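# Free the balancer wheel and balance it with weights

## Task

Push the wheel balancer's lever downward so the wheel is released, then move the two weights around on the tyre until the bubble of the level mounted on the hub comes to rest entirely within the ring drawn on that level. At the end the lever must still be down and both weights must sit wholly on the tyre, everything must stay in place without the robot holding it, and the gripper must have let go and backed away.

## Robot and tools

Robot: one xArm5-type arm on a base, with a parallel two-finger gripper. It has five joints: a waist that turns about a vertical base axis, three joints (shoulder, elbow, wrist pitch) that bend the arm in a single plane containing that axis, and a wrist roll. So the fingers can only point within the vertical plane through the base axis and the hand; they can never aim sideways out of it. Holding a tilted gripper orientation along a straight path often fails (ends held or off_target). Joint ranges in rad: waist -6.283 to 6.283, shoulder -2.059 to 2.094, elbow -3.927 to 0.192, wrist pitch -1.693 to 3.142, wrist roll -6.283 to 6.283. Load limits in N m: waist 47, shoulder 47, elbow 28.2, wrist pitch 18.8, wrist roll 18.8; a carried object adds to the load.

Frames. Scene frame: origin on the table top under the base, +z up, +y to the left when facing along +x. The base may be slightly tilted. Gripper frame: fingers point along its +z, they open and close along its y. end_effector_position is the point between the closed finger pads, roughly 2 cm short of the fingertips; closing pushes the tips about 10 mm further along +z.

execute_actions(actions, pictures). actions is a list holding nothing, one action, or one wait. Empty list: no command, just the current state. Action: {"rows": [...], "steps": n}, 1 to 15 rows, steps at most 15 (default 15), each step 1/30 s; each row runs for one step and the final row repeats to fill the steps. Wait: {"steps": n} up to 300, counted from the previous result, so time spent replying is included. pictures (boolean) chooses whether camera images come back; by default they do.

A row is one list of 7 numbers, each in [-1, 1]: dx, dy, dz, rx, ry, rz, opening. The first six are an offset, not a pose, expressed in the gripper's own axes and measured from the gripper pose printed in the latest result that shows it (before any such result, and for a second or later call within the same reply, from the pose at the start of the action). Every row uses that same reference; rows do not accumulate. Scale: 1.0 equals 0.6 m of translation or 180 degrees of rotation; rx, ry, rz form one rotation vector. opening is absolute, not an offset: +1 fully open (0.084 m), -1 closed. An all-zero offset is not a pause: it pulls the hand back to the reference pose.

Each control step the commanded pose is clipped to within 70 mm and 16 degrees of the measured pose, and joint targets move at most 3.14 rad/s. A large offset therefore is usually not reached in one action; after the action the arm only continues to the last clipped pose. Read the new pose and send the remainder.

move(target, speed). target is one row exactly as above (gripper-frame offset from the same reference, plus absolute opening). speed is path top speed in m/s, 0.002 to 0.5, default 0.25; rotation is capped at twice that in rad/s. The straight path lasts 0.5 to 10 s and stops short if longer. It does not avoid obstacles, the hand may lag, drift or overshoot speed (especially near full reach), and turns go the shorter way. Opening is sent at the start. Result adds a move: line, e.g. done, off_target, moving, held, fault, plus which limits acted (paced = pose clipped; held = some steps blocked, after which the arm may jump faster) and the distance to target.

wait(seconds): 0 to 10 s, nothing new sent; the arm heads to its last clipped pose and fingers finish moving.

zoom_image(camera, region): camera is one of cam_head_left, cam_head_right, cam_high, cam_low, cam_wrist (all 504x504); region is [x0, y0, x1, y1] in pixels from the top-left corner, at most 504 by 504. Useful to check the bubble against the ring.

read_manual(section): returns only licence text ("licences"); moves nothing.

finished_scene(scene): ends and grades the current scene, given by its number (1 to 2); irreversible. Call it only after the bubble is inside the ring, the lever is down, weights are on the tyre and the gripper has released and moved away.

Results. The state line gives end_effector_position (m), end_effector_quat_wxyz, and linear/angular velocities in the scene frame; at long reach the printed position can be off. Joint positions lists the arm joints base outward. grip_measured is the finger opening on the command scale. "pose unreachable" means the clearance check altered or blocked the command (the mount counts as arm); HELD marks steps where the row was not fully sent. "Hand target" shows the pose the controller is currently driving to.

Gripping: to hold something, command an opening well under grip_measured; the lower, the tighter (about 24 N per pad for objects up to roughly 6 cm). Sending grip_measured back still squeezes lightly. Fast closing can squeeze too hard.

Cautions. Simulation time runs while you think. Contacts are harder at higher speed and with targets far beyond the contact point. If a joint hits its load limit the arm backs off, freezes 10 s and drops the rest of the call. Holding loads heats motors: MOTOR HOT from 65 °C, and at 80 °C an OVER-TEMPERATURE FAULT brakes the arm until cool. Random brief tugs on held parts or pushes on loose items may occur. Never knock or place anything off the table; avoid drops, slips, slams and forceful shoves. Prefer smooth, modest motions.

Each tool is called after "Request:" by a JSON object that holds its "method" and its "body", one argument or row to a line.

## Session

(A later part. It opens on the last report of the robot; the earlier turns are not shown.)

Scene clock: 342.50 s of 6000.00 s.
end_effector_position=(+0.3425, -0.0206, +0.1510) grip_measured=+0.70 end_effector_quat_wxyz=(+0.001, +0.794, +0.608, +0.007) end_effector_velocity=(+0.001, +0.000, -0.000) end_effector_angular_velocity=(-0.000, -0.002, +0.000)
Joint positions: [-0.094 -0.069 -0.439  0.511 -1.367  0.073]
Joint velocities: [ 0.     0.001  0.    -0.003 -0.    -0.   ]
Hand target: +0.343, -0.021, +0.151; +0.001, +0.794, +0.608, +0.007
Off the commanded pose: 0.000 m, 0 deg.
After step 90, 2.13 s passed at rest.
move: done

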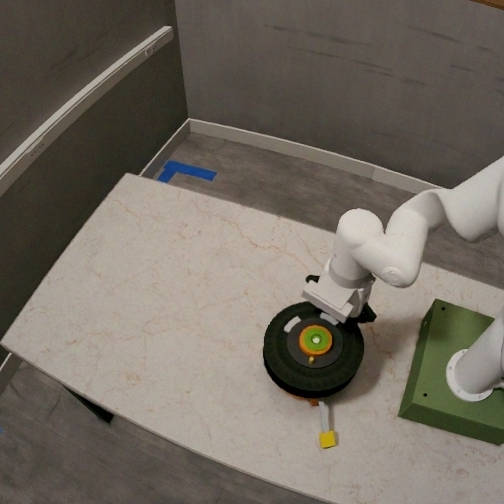

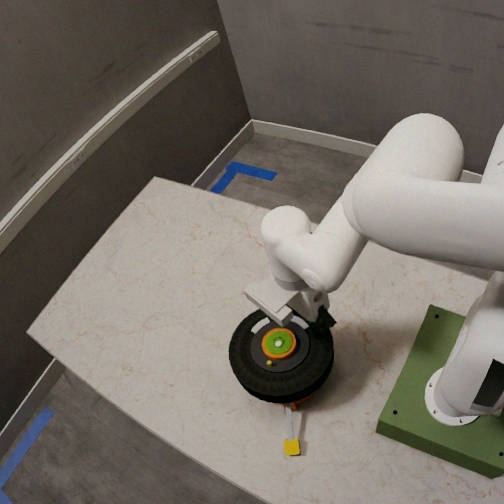

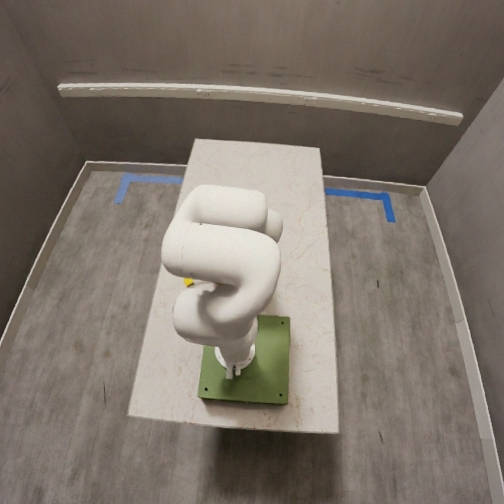

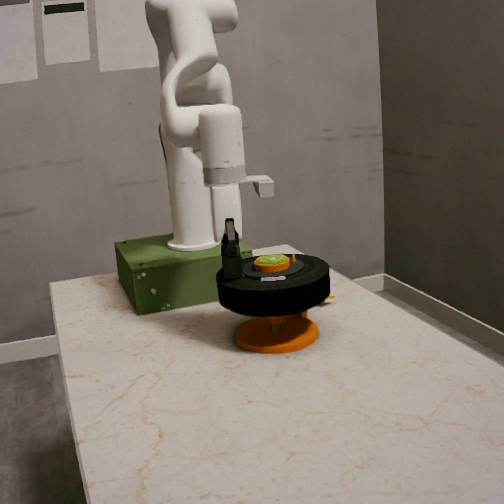

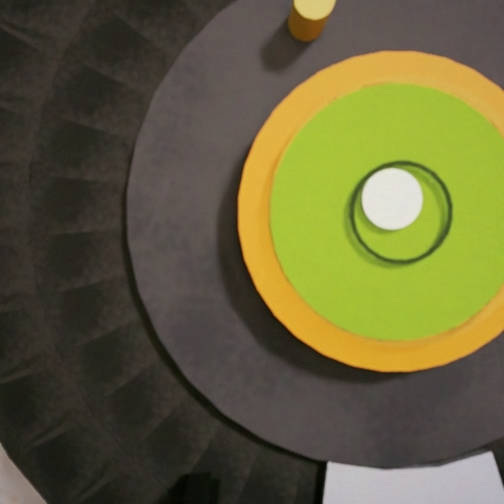

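Request:
{"method": "execute_actions", "body": {
  "actions": [
    {"rows":[[0,0,0,0,0,0,0.66],[0,0,0,0,0,0,0.62],[0,0,0,0,0,0,0.58],[0,0,0,0,0,0,0.54],[0,0,0,0,0,0,0.5],[0,0,0,0,0,0,0.47],[0,0,0,0,0,0,0.44],[0,0,0,0,0,0,0.41],[0,0,0,0,0,0,0.38],[0,0,0,0,0,0,0.36],[0,0,0,0,0,0,0.34],[0,0,0,0,0,0,0.32],[0,0,0,0,0,0,0.3],[0,0,0,0,0,0,0.28],[0,0,0,0,0,0,0.26]],"steps":15}
  ],
  "pictures": false
}}

Request:
{"method": "execute_actions", "body": {
  "actions": [
    {"rows":[[0,0,0,0,0,0,0.24],[0,0,0,0,0,0,0.22],[0,0,0,0,0,0,0.2],[0,0,0,0,0,0,0.18],[0,0,0,0,0,0,0.16],[0,0,0,0,0,0,0.14],[0,0,0,0,0,0,0.12],[0,0,0,0,0,0,0.1],[0,0,0,0,0,0,0.08],[0,0,0,0,0,0,0.06],[0,0,0,0,0,0,0.04],[0,0,0,0,0,0,0.02],[0,0,0,0,0,0,0.0],[0,0,0,0,0,0,-0.02],[0,0,0,0,0,0,-0.04]],"steps":15}
  ]
}}

Scene clock: 348.10 s of 6000.00 s.
end_effector_position=(+0.3426, -0.0206, +0.1511) grip_measured=+0.27 end_effector_quat_wxyz=(+0.001, +0.794, +0.608, +0.007) end_effector_velocity=(-0.001, +0.000, -0.001) end_effector_angular_velocity=(+0.000, +0.003, +0.000)
Joint positions: [-0.094 -0.069 -0.44   0.511 -1.367  0.055]
Joint velocities: [ 0.     0.001  0.001  0.001  0.    -0.025]
Hand target: +0.343, -0.021, +0.151; +0.001, +0.794, +0.608, +0.007
Off the commanded pose: 0.000 m, 0 deg.
Steps of this call (steps 1 to 90: nothing new was sent; then 2.10 s passed at rest; steps 91 to 105: all 15 steps of this action). Readings (end_effector_position):
91: (+0.3425, -0.0206, +0.1510)
92: (+0.3425, -0.0206, +0.1510)
94: (+0.3425, -0.0206, +0.1510)
98: (+0.3425, -0.0206, +0.1510)
105: the state above

Scene clock: 348.60 s of 6000.00 s.
end_effector_position=(+0.3426, -0.0206, +0.1511) grip_measured=-0.04 end_effector_quat_wxyz=(+0.001, +0.794, +0.608, +0.007) end_effector_velocity=(-0.001, +0.000, -0.001) end_effector_angular_velocity=(+0.000, +0.002, -0.000)
Joint positions: [-0.094 -0.069 -0.44   0.511 -1.367  0.043]
Joint velocities: [ 0.    -0.     0.002  0.     0.    -0.026]
Hand target: +0.343, -0.021, +0.151; +0.001, +0.794, +0.608, +0.007
Off the commanded pose: 0.000 m, 0 deg.
Steps of this call (steps 1 to 15: all 15 steps of this action). Readings (end_effector_position):
1: (+0.3425, -0.0206, +0.1511)
2: (+0.3425, -0.0206, +0.1510)
4: (+0.3426, -0.0206, +0.1511)
8: (+0.3425, -0.0206, +0.1510)
15: the state above

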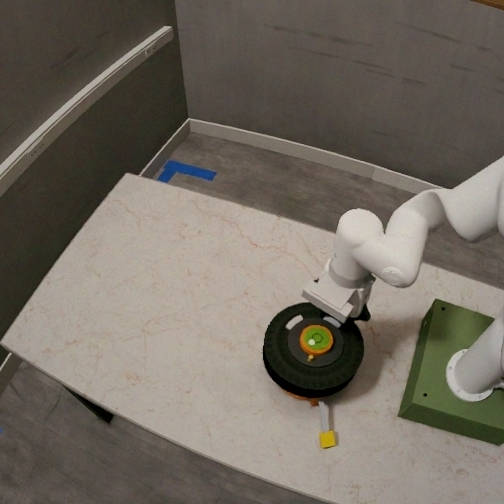

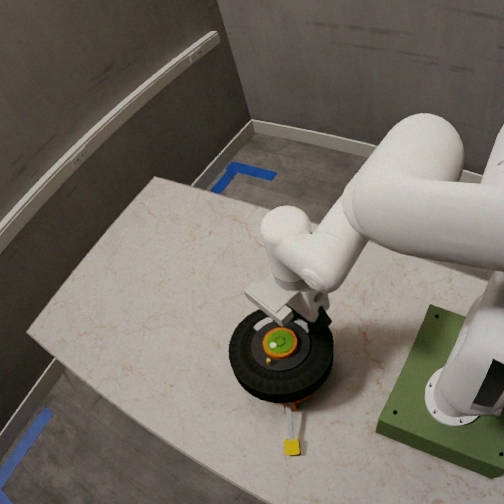

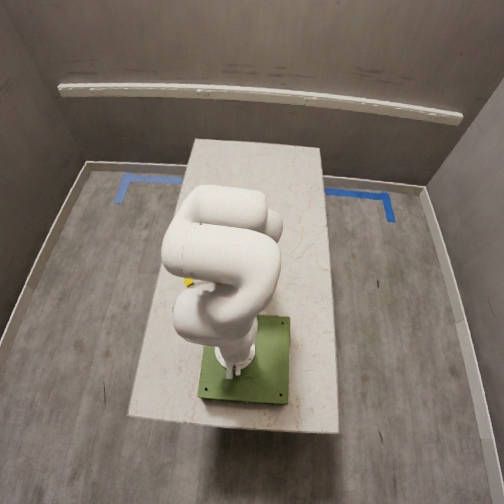

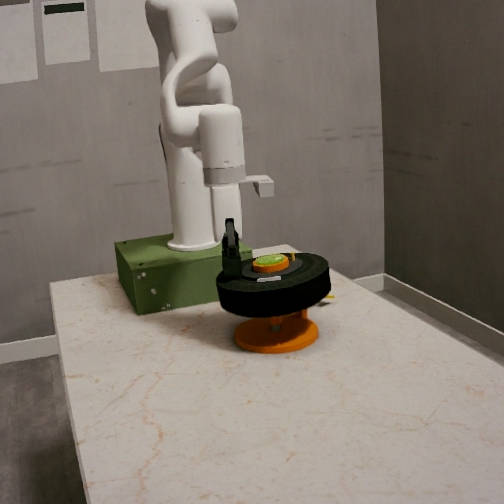

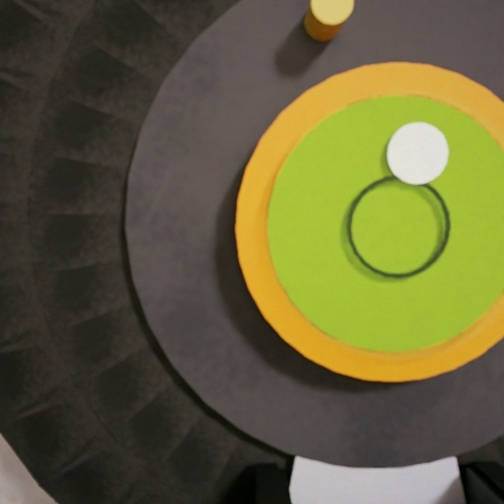

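Request:
{"method": "execute_actions", "body": {
  "actions": [
    {"rows":[[0,0,0,0,0,0,-0.06],[0,0,0,0,0,0,-0.08],[0,0,0,0,0,0,-0.1],[0,0,0,0,0,0,-0.13],[0,0,0,0,0,0,-0.16],[0,0,0,0,0,0,-0.2],[0,0,0,0,0,0,-0.24],[0,0,0,0,0,0,-0.28],[0,0,0,0,0,0,-0.32],[0,0,0,0,0,0,-0.35]],"steps":12}
  ],
  "pictures": false
}}

Request:
{"method": "move", "body": {
  "target": [0,0,-0.033,0,0,0,-0.35],
  "speed": 0.012
}}

Scene clock: 354.37 s of 6000.00 s.
end_effector_position=(+0.3426, -0.0207, +0.1511) grip_measured=-0.09 end_effector_quat_wxyz=(+0.001, +0.794, +0.608, +0.007) end_effector_velocity=(-0.001, +0.000, -0.001) end_effector_angular_velocity=(+0.000, +0.002, +0.000)
Joint positions: [-0.094 -0.069 -0.44   0.511 -1.367  0.04 ]
Joint velocities: [ 0.    -0.     0.002  0.    -0.     0.   ]
Hand target: +0.343, -0.021, +0.151; +0.001, +0.794, +0.608, +0.007
Off the commanded pose: 0.000 m, 0 deg.
Steps of this call (steps 1 to 90: nothing new was sent; then 2.37 s passed at rest; steps 91 to 102: all 12 steps of this action). Readings (end_effector_position):
91: (+0.3426, -0.0206, +0.1511)
92: (+0.3426, -0.0206, +0.1511)
94: (+0.3426, -0.0207, +0.1511)
98: (+0.3426, -0.0207, +0.1511)
102: the state above

Scene clock: 356.47 s of 6000.00 s.
end_effector_position=(+0.3424, -0.0208, +0.1709) grip_measured=-0.09 end_effector_quat_wxyz=(+0.001, +0.794, +0.608, +0.007) end_effector_velocity=(-0.001, +0.000, -0.000) end_effector_angular_velocity=(+0.000, +0.003, +0.000)
Joint positions: [-0.094 -0.134 -0.449  0.585 -1.367  0.04 ]
Joint velocities: [ 0.    -0.001  0.002  0.003 -0.    -0.   ]
Hand target: +0.342, -0.021, +0.171; +0.001, +0.794, +0.608, +0.007
Off the commanded pose: 0.000 m, 0 deg.
move: done

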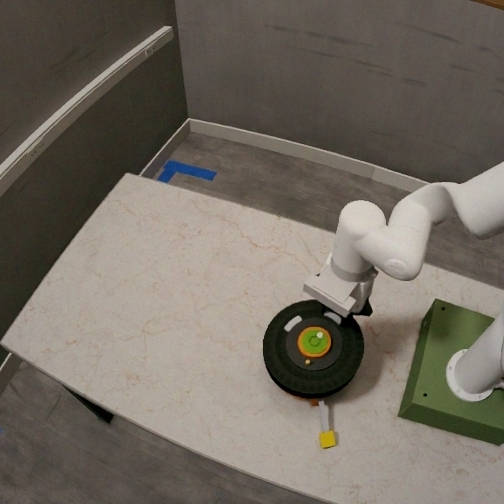

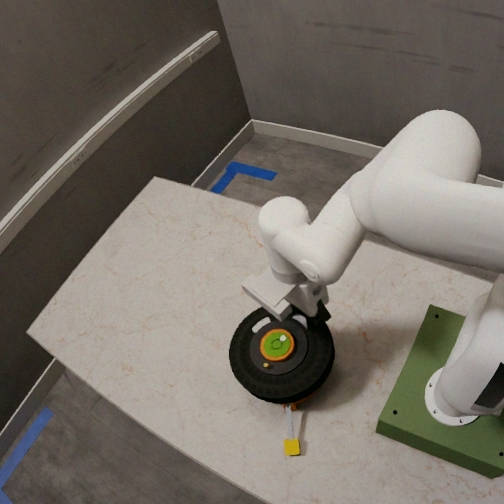

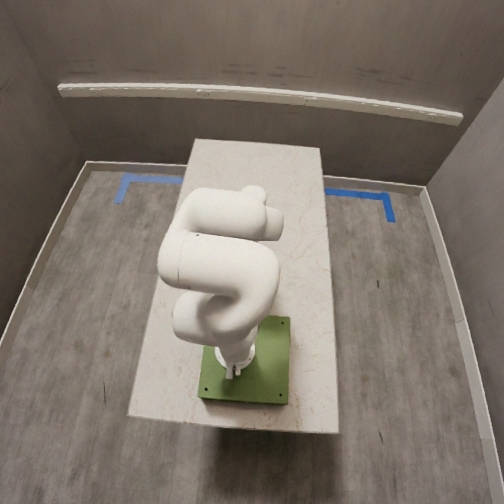

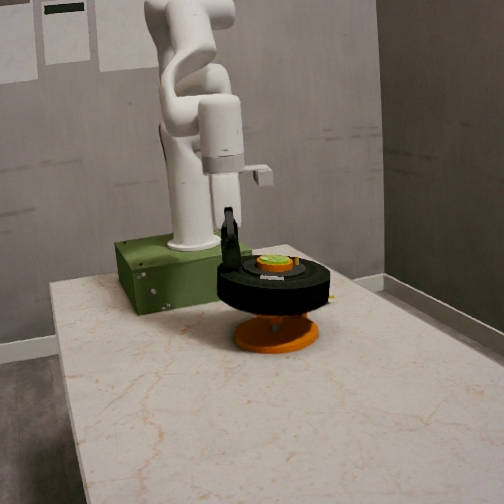

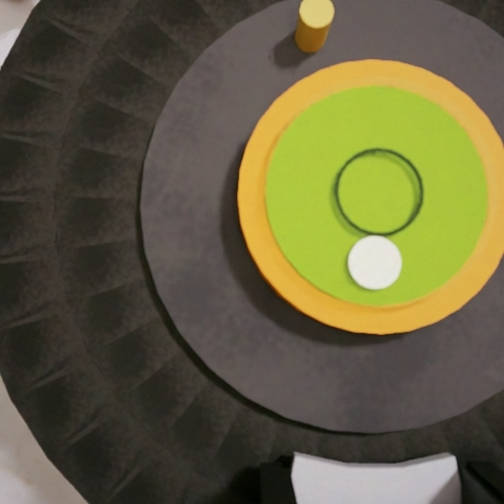

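Request:
{"method": "move", "body": {
  "target": [0.0003,-0.0097,0.011,0,0,0.024,-0.35],
  "speed": 0.012
}}

Scene clock: 374.00 s of 6000.00 s.
end_effector_position=(+0.3369, -0.0191, +0.1642) grip_measured=-0.09 end_effector_quat_wxyz=(+0.000, +0.816, +0.578, +0.007) end_effector_velocity=(+0.001, -0.000, +0.001) end_effector_angular_velocity=(-0.000, -0.003, -0.002)
Joint positions: [-0.09  -0.132 -0.426  0.559 -1.288  0.04 ]
Joint velocities: [ 0.    -0.    -0.002 -0.001  0.002  0.   ]
Hand target: +0.337, -0.019, +0.164; +0.000, +0.816, +0.578, +0.007
Off the commanded pose: 0.000 m, 0 deg.
After step 90, 11.17 s passed at rest.
move: done

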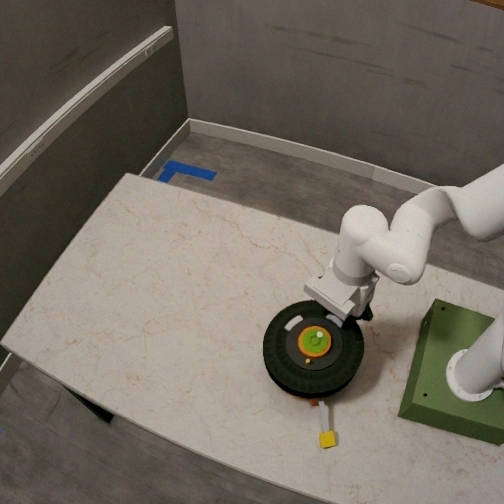

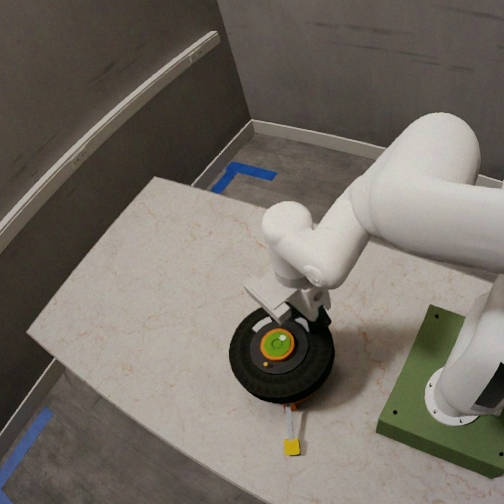

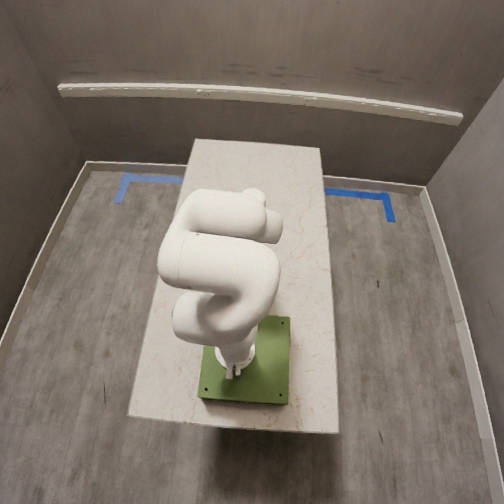

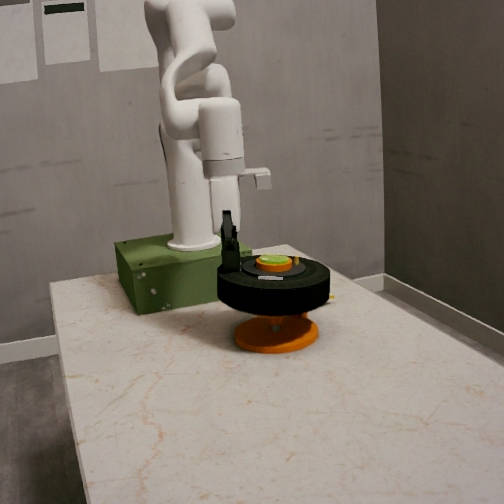

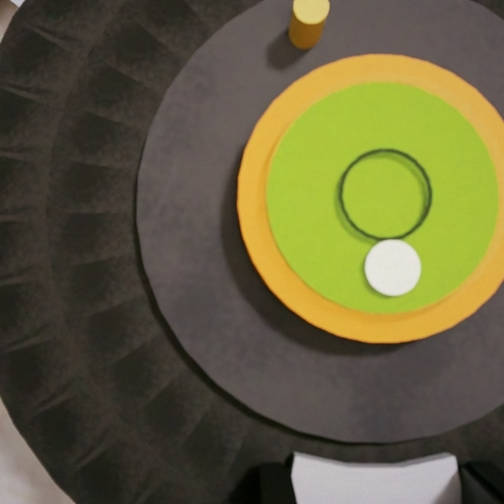

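Request:
{"method": "move", "body": {
  "target": [0,0,0.0075,0,0,0,-0.35],
  "speed": 0.004
}}

Request:
{"method": "execute_actions", "body": {
  "actions": [
    {"rows":[[0,0,0,0,0,0,-0.25],[0,0,0,0,0,0,-0.2],[0,0,0,0,0,0,-0.15],[0,0,0,0,0,0,-0.1],[0,0,0,0,0,0,-0.07],[0,0,0,0,0,0,-0.04],[0,0,0,0,0,0,0],[0,0,0,0,0,0,0.03],[0,0,0,0,0,0,0.06],[0,0,0,0,0,0,0.1],[0,0,0,0,0,0,0.14],[0,0,0,0,0,0,0.18],[0,0,0,0,0,0,0.22],[0,0,0,0,0,0,0.25],[0,0,0,0,0,0,0.25]],"steps":15}
  ]
}}

Request:
{"method": "move", "body": {
  "target": [0.016,0.051,-0.2,0,0,0,0.25],
  "speed": 0.08
}}

Request:
{"method": "wait", "body": {
  "seconds": 3
}}

Scene clock: 385.97 s of 6000.00 s.
end_effector_position=(+0.3369, -0.0190, +0.1597) grip_measured=-0.09 end_effector_quat_wxyz=(+0.000, +0.816, +0.578, +0.007) end_effector_velocity=(+0.000, +0.000, +0.000) end_effector_angular_velocity=(-0.000, -0.001, +0.000)
Joint positions: [-0.09  -0.117 -0.423  0.542 -1.288  0.04 ]
Joint velocities: [ 0.     0.    -0.    -0.001  0.    -0.   ]
Hand target: +0.337, -0.019, +0.160; +0.000, +0.816, +0.578, +0.007
Off the commanded pose: 0.000 m, 0 deg.
After step 90, 7.63 s passed at rest.
move: done

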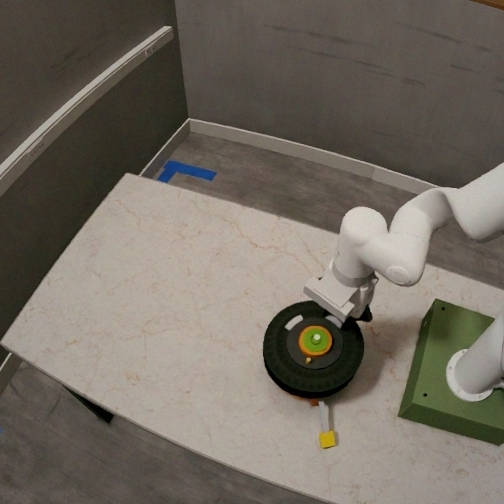

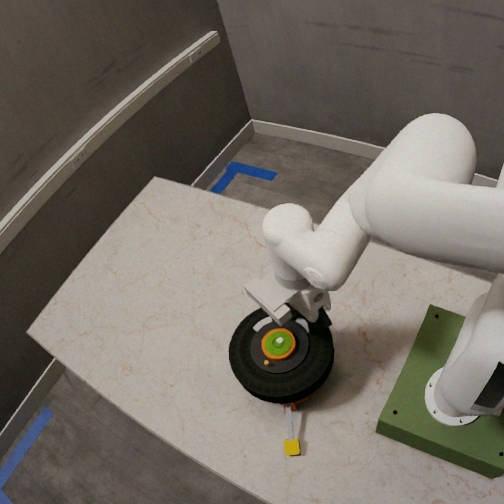

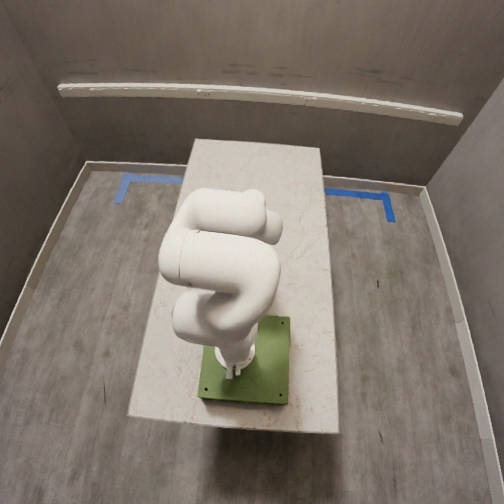

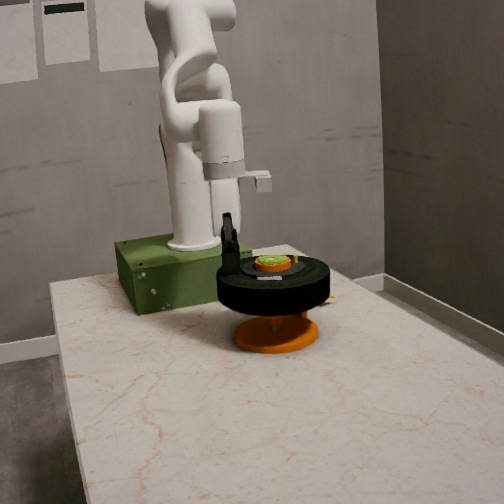

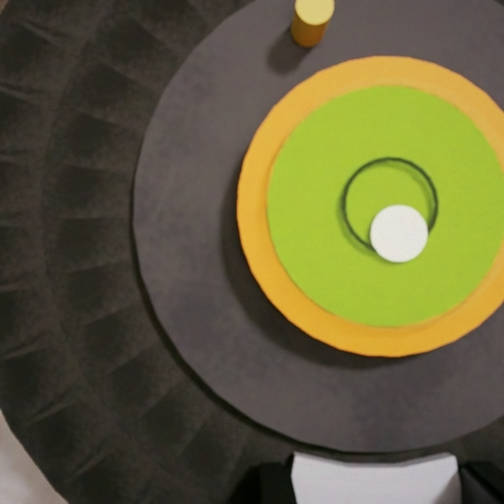

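Scene clock: 386.47 s of 6000.00 s.
end_effector_position=(+0.3369, -0.0190, +0.1597) grip_measured=+0.23 end_effector_quat_wxyz=(+0.000, +0.816, +0.578, +0.007) end_effector_velocity=(+0.001, -0.000, +0.001) end_effector_angular_velocity=(-0.000, -0.002, -0.000)
Joint positions: [-0.09  -0.117 -0.423  0.542 -1.288  0.054]
Joint velocities: [-0.    -0.    -0.002  0.    -0.     0.016]
Hand target: +0.337, -0.019, +0.160; +0.000, +0.816, +0.578, +0.007
Off the commanded pose: 0.000 m, 0 deg.
Steps of this call (steps 1 to 15: all 15 steps of this action). Readings (end_effector_position):
1: (+0.3369, -0.0190, +0.1597)
2: (+0.3369, -0.0190, +0.1597)
4: (+0.3369, -0.0190, +0.1597)
8: (+0.3369, -0.0190, +0.1597)
15: the state above

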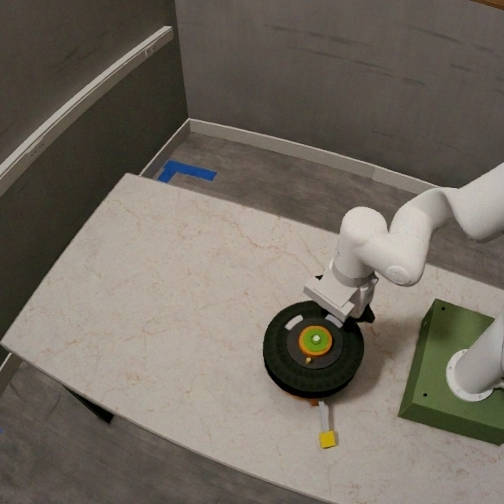

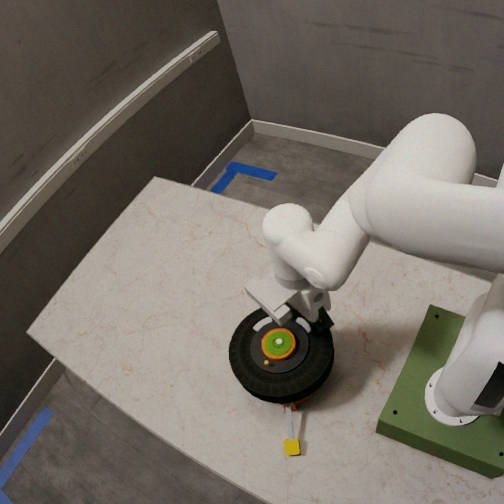

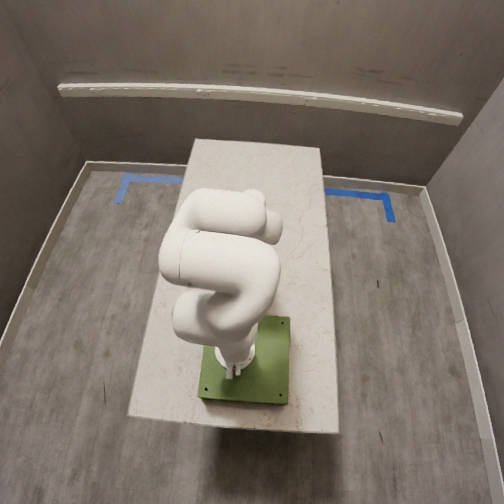

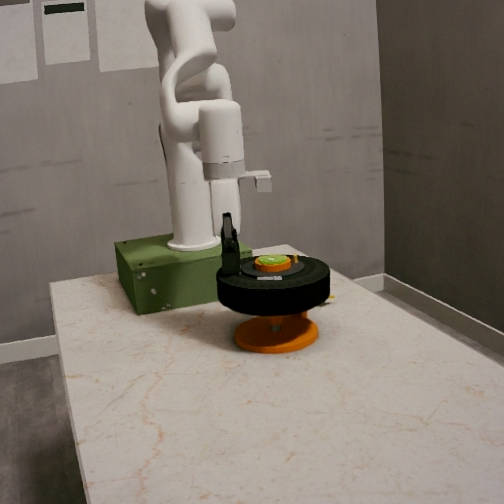

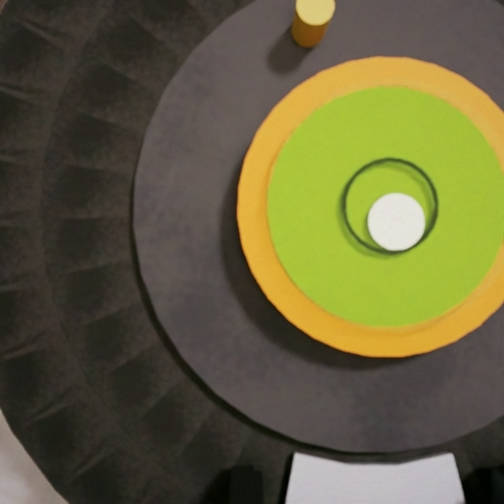

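Scene clock: 388.60 s of 6000.00 s.
end_effector_position=(+0.3672, -0.0209, +0.2798) grip_measured=+0.24 end_effector_quat_wxyz=(+0.000, +0.816, +0.578, +0.006) end_effector_velocity=(+0.001, +0.000, +0.002) end_effector_angular_velocity=(-0.000, -0.003, +0.000)
Joint positions: [-0.088 -0.291 -0.668  0.962 -1.286  0.054]
Joint velocities: [ 0.    -0.    -0.006  0.003 -0.    -0.   ]
Hand target: +0.367, -0.021, +0.280; +0.000, +0.816, +0.578, +0.007
Off the commanded pose: 0.000 m, 0 deg.
move: done

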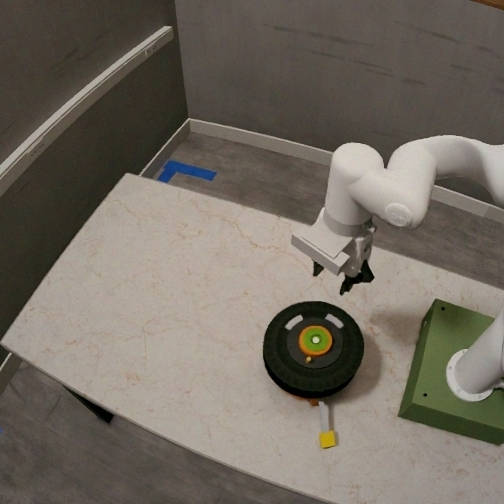

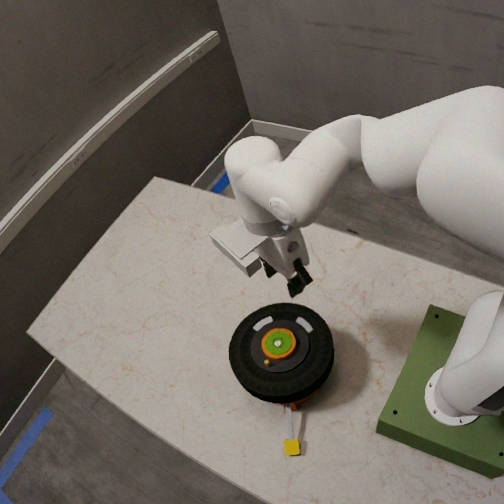

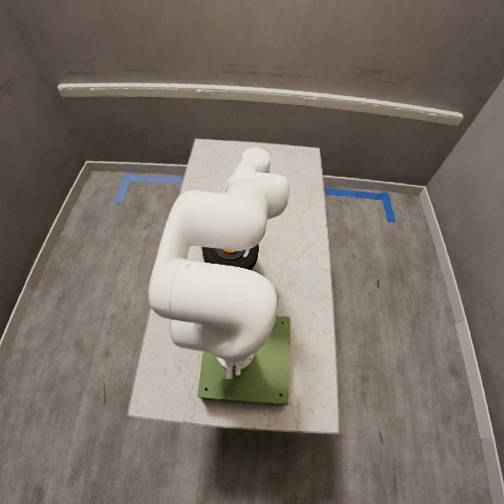

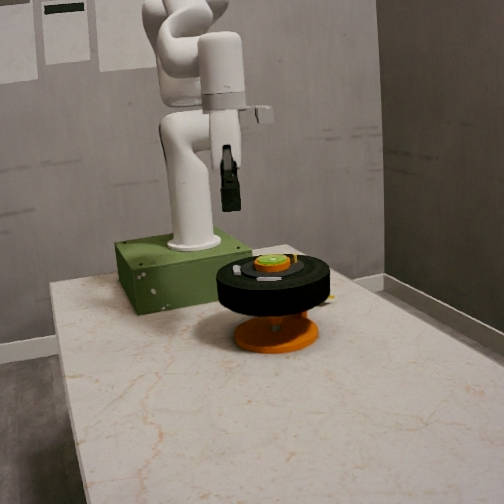

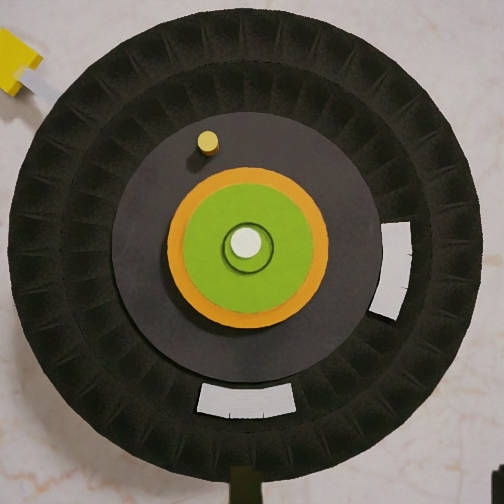

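Scene clock: 391.60 s of 6000.00 s.
end_effector_position=(+0.3674, -0.0209, +0.2802) grip_measured=+0.24 end_effector_quat_wxyz=(+0.000, +0.816, +0.578, +0.007) end_effector_velocity=(-0.000, +0.000, -0.001) end_effector_angular_velocity=(+0.000, +0.001, +0.000)
Joint positions: [-0.088 -0.291 -0.669  0.962 -1.286  0.054]
Joint velocities: [ 0.     0.     0.001 -0.     0.     0.   ]
Hand target: +0.367, -0.021, +0.280; +0.000, +0.816, +0.578, +0.007
Off the commanded pose: 0.000 m, 0 deg.
Steps of this call (steps 1 to 90: nothing new was sent). Readings (end_effector_position):
1: (+0.3672, -0.0209, +0.2799)
2: (+0.3673, -0.0209, +0.2799)
4: (+0.3673, -0.0209, +0.2800)
8: (+0.3674, -0.0209, +0.2801)
90: the state above

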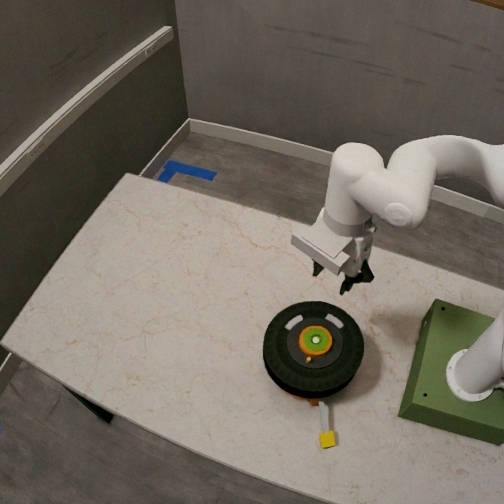

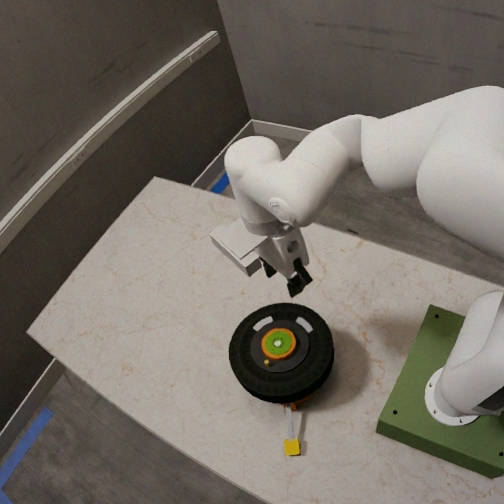

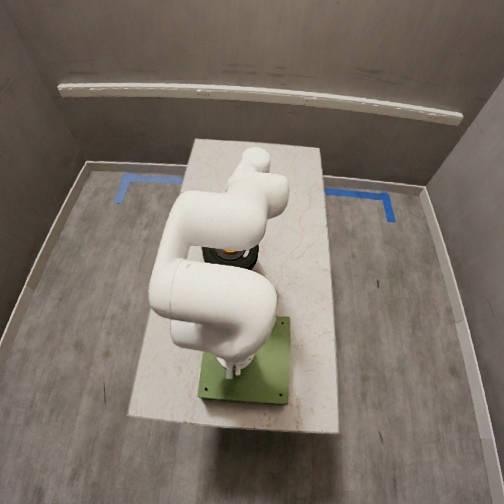

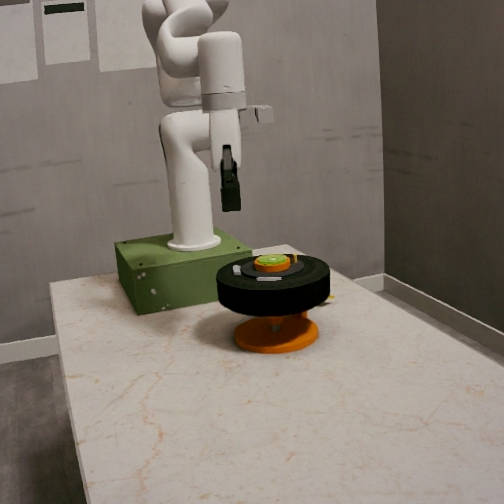

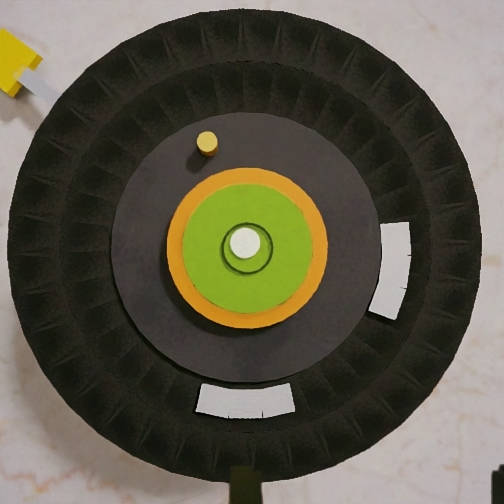

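Request:
{"method": "zoom_image", "body": {
  "camera": "cam_wrist",
  "region": [207,207,287,287]
}}

Region (207, 207, 287, 287) of cam_wrist's 504x504 image, scaled by 6.300, with more detail than that image has.

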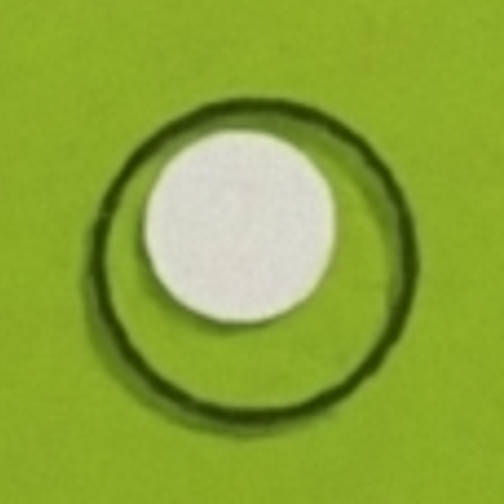

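Request:
{"method": "move", "body": {
  "target": [-0.15,-0.1,-0.1,0,0,0,0.6],
  "speed": 0.2
}}

Request:
{"method": "finished_scene", "body": {
  "scene": 1
}}

Scene clock: 397.07 s of 6000.00 s.
end_effector_position=(+0.2803, -0.0863, +0.3384) grip_measured=+0.59 end_effector_quat_wxyz=(-0.000, +0.816, +0.578, +0.007) end_effector_velocity=(-0.001, -0.001, +0.001) end_effector_angular_velocity=(-0.000, -0.000, -0.001)
Joint positions: [-0.325 -0.644 -0.577  1.223 -1.523  0.069]
Joint velocities: [-0.004 -0.004  0.     0.003 -0.003  0.   ]
Hand target: +0.280, -0.086, +0.339; +0.000, +0.816, +0.578, +0.007
Off the commanded pose: 0.000 m, 0 deg.
After step 90, 1.40 s passed at rest.
move: done

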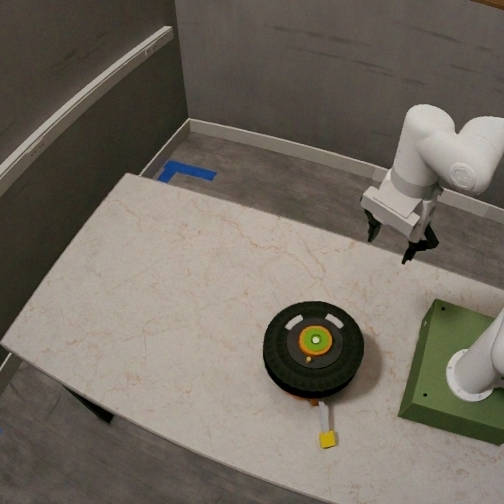

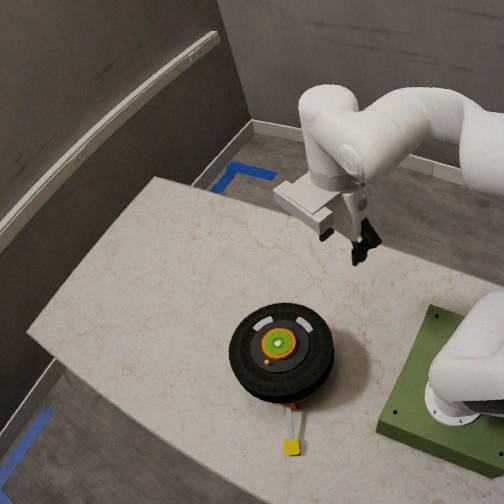

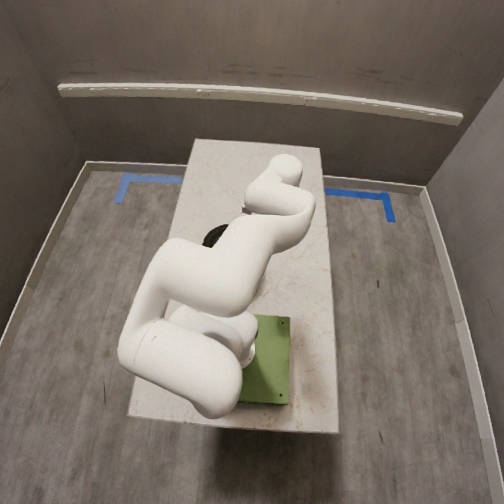

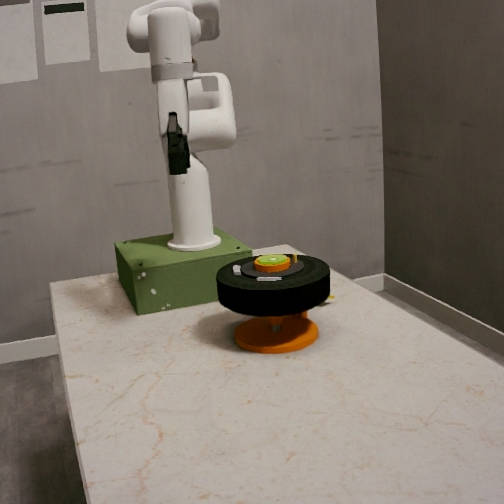

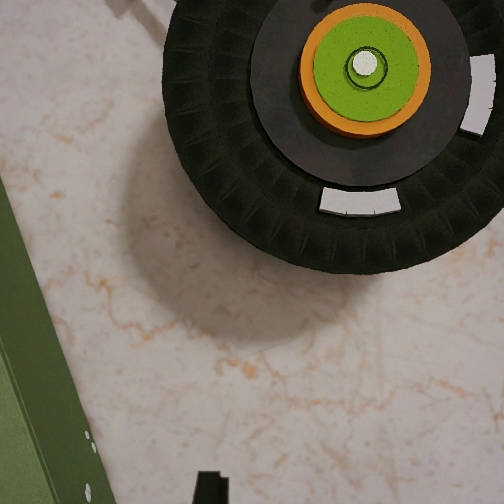

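The scene is finished: the task was done.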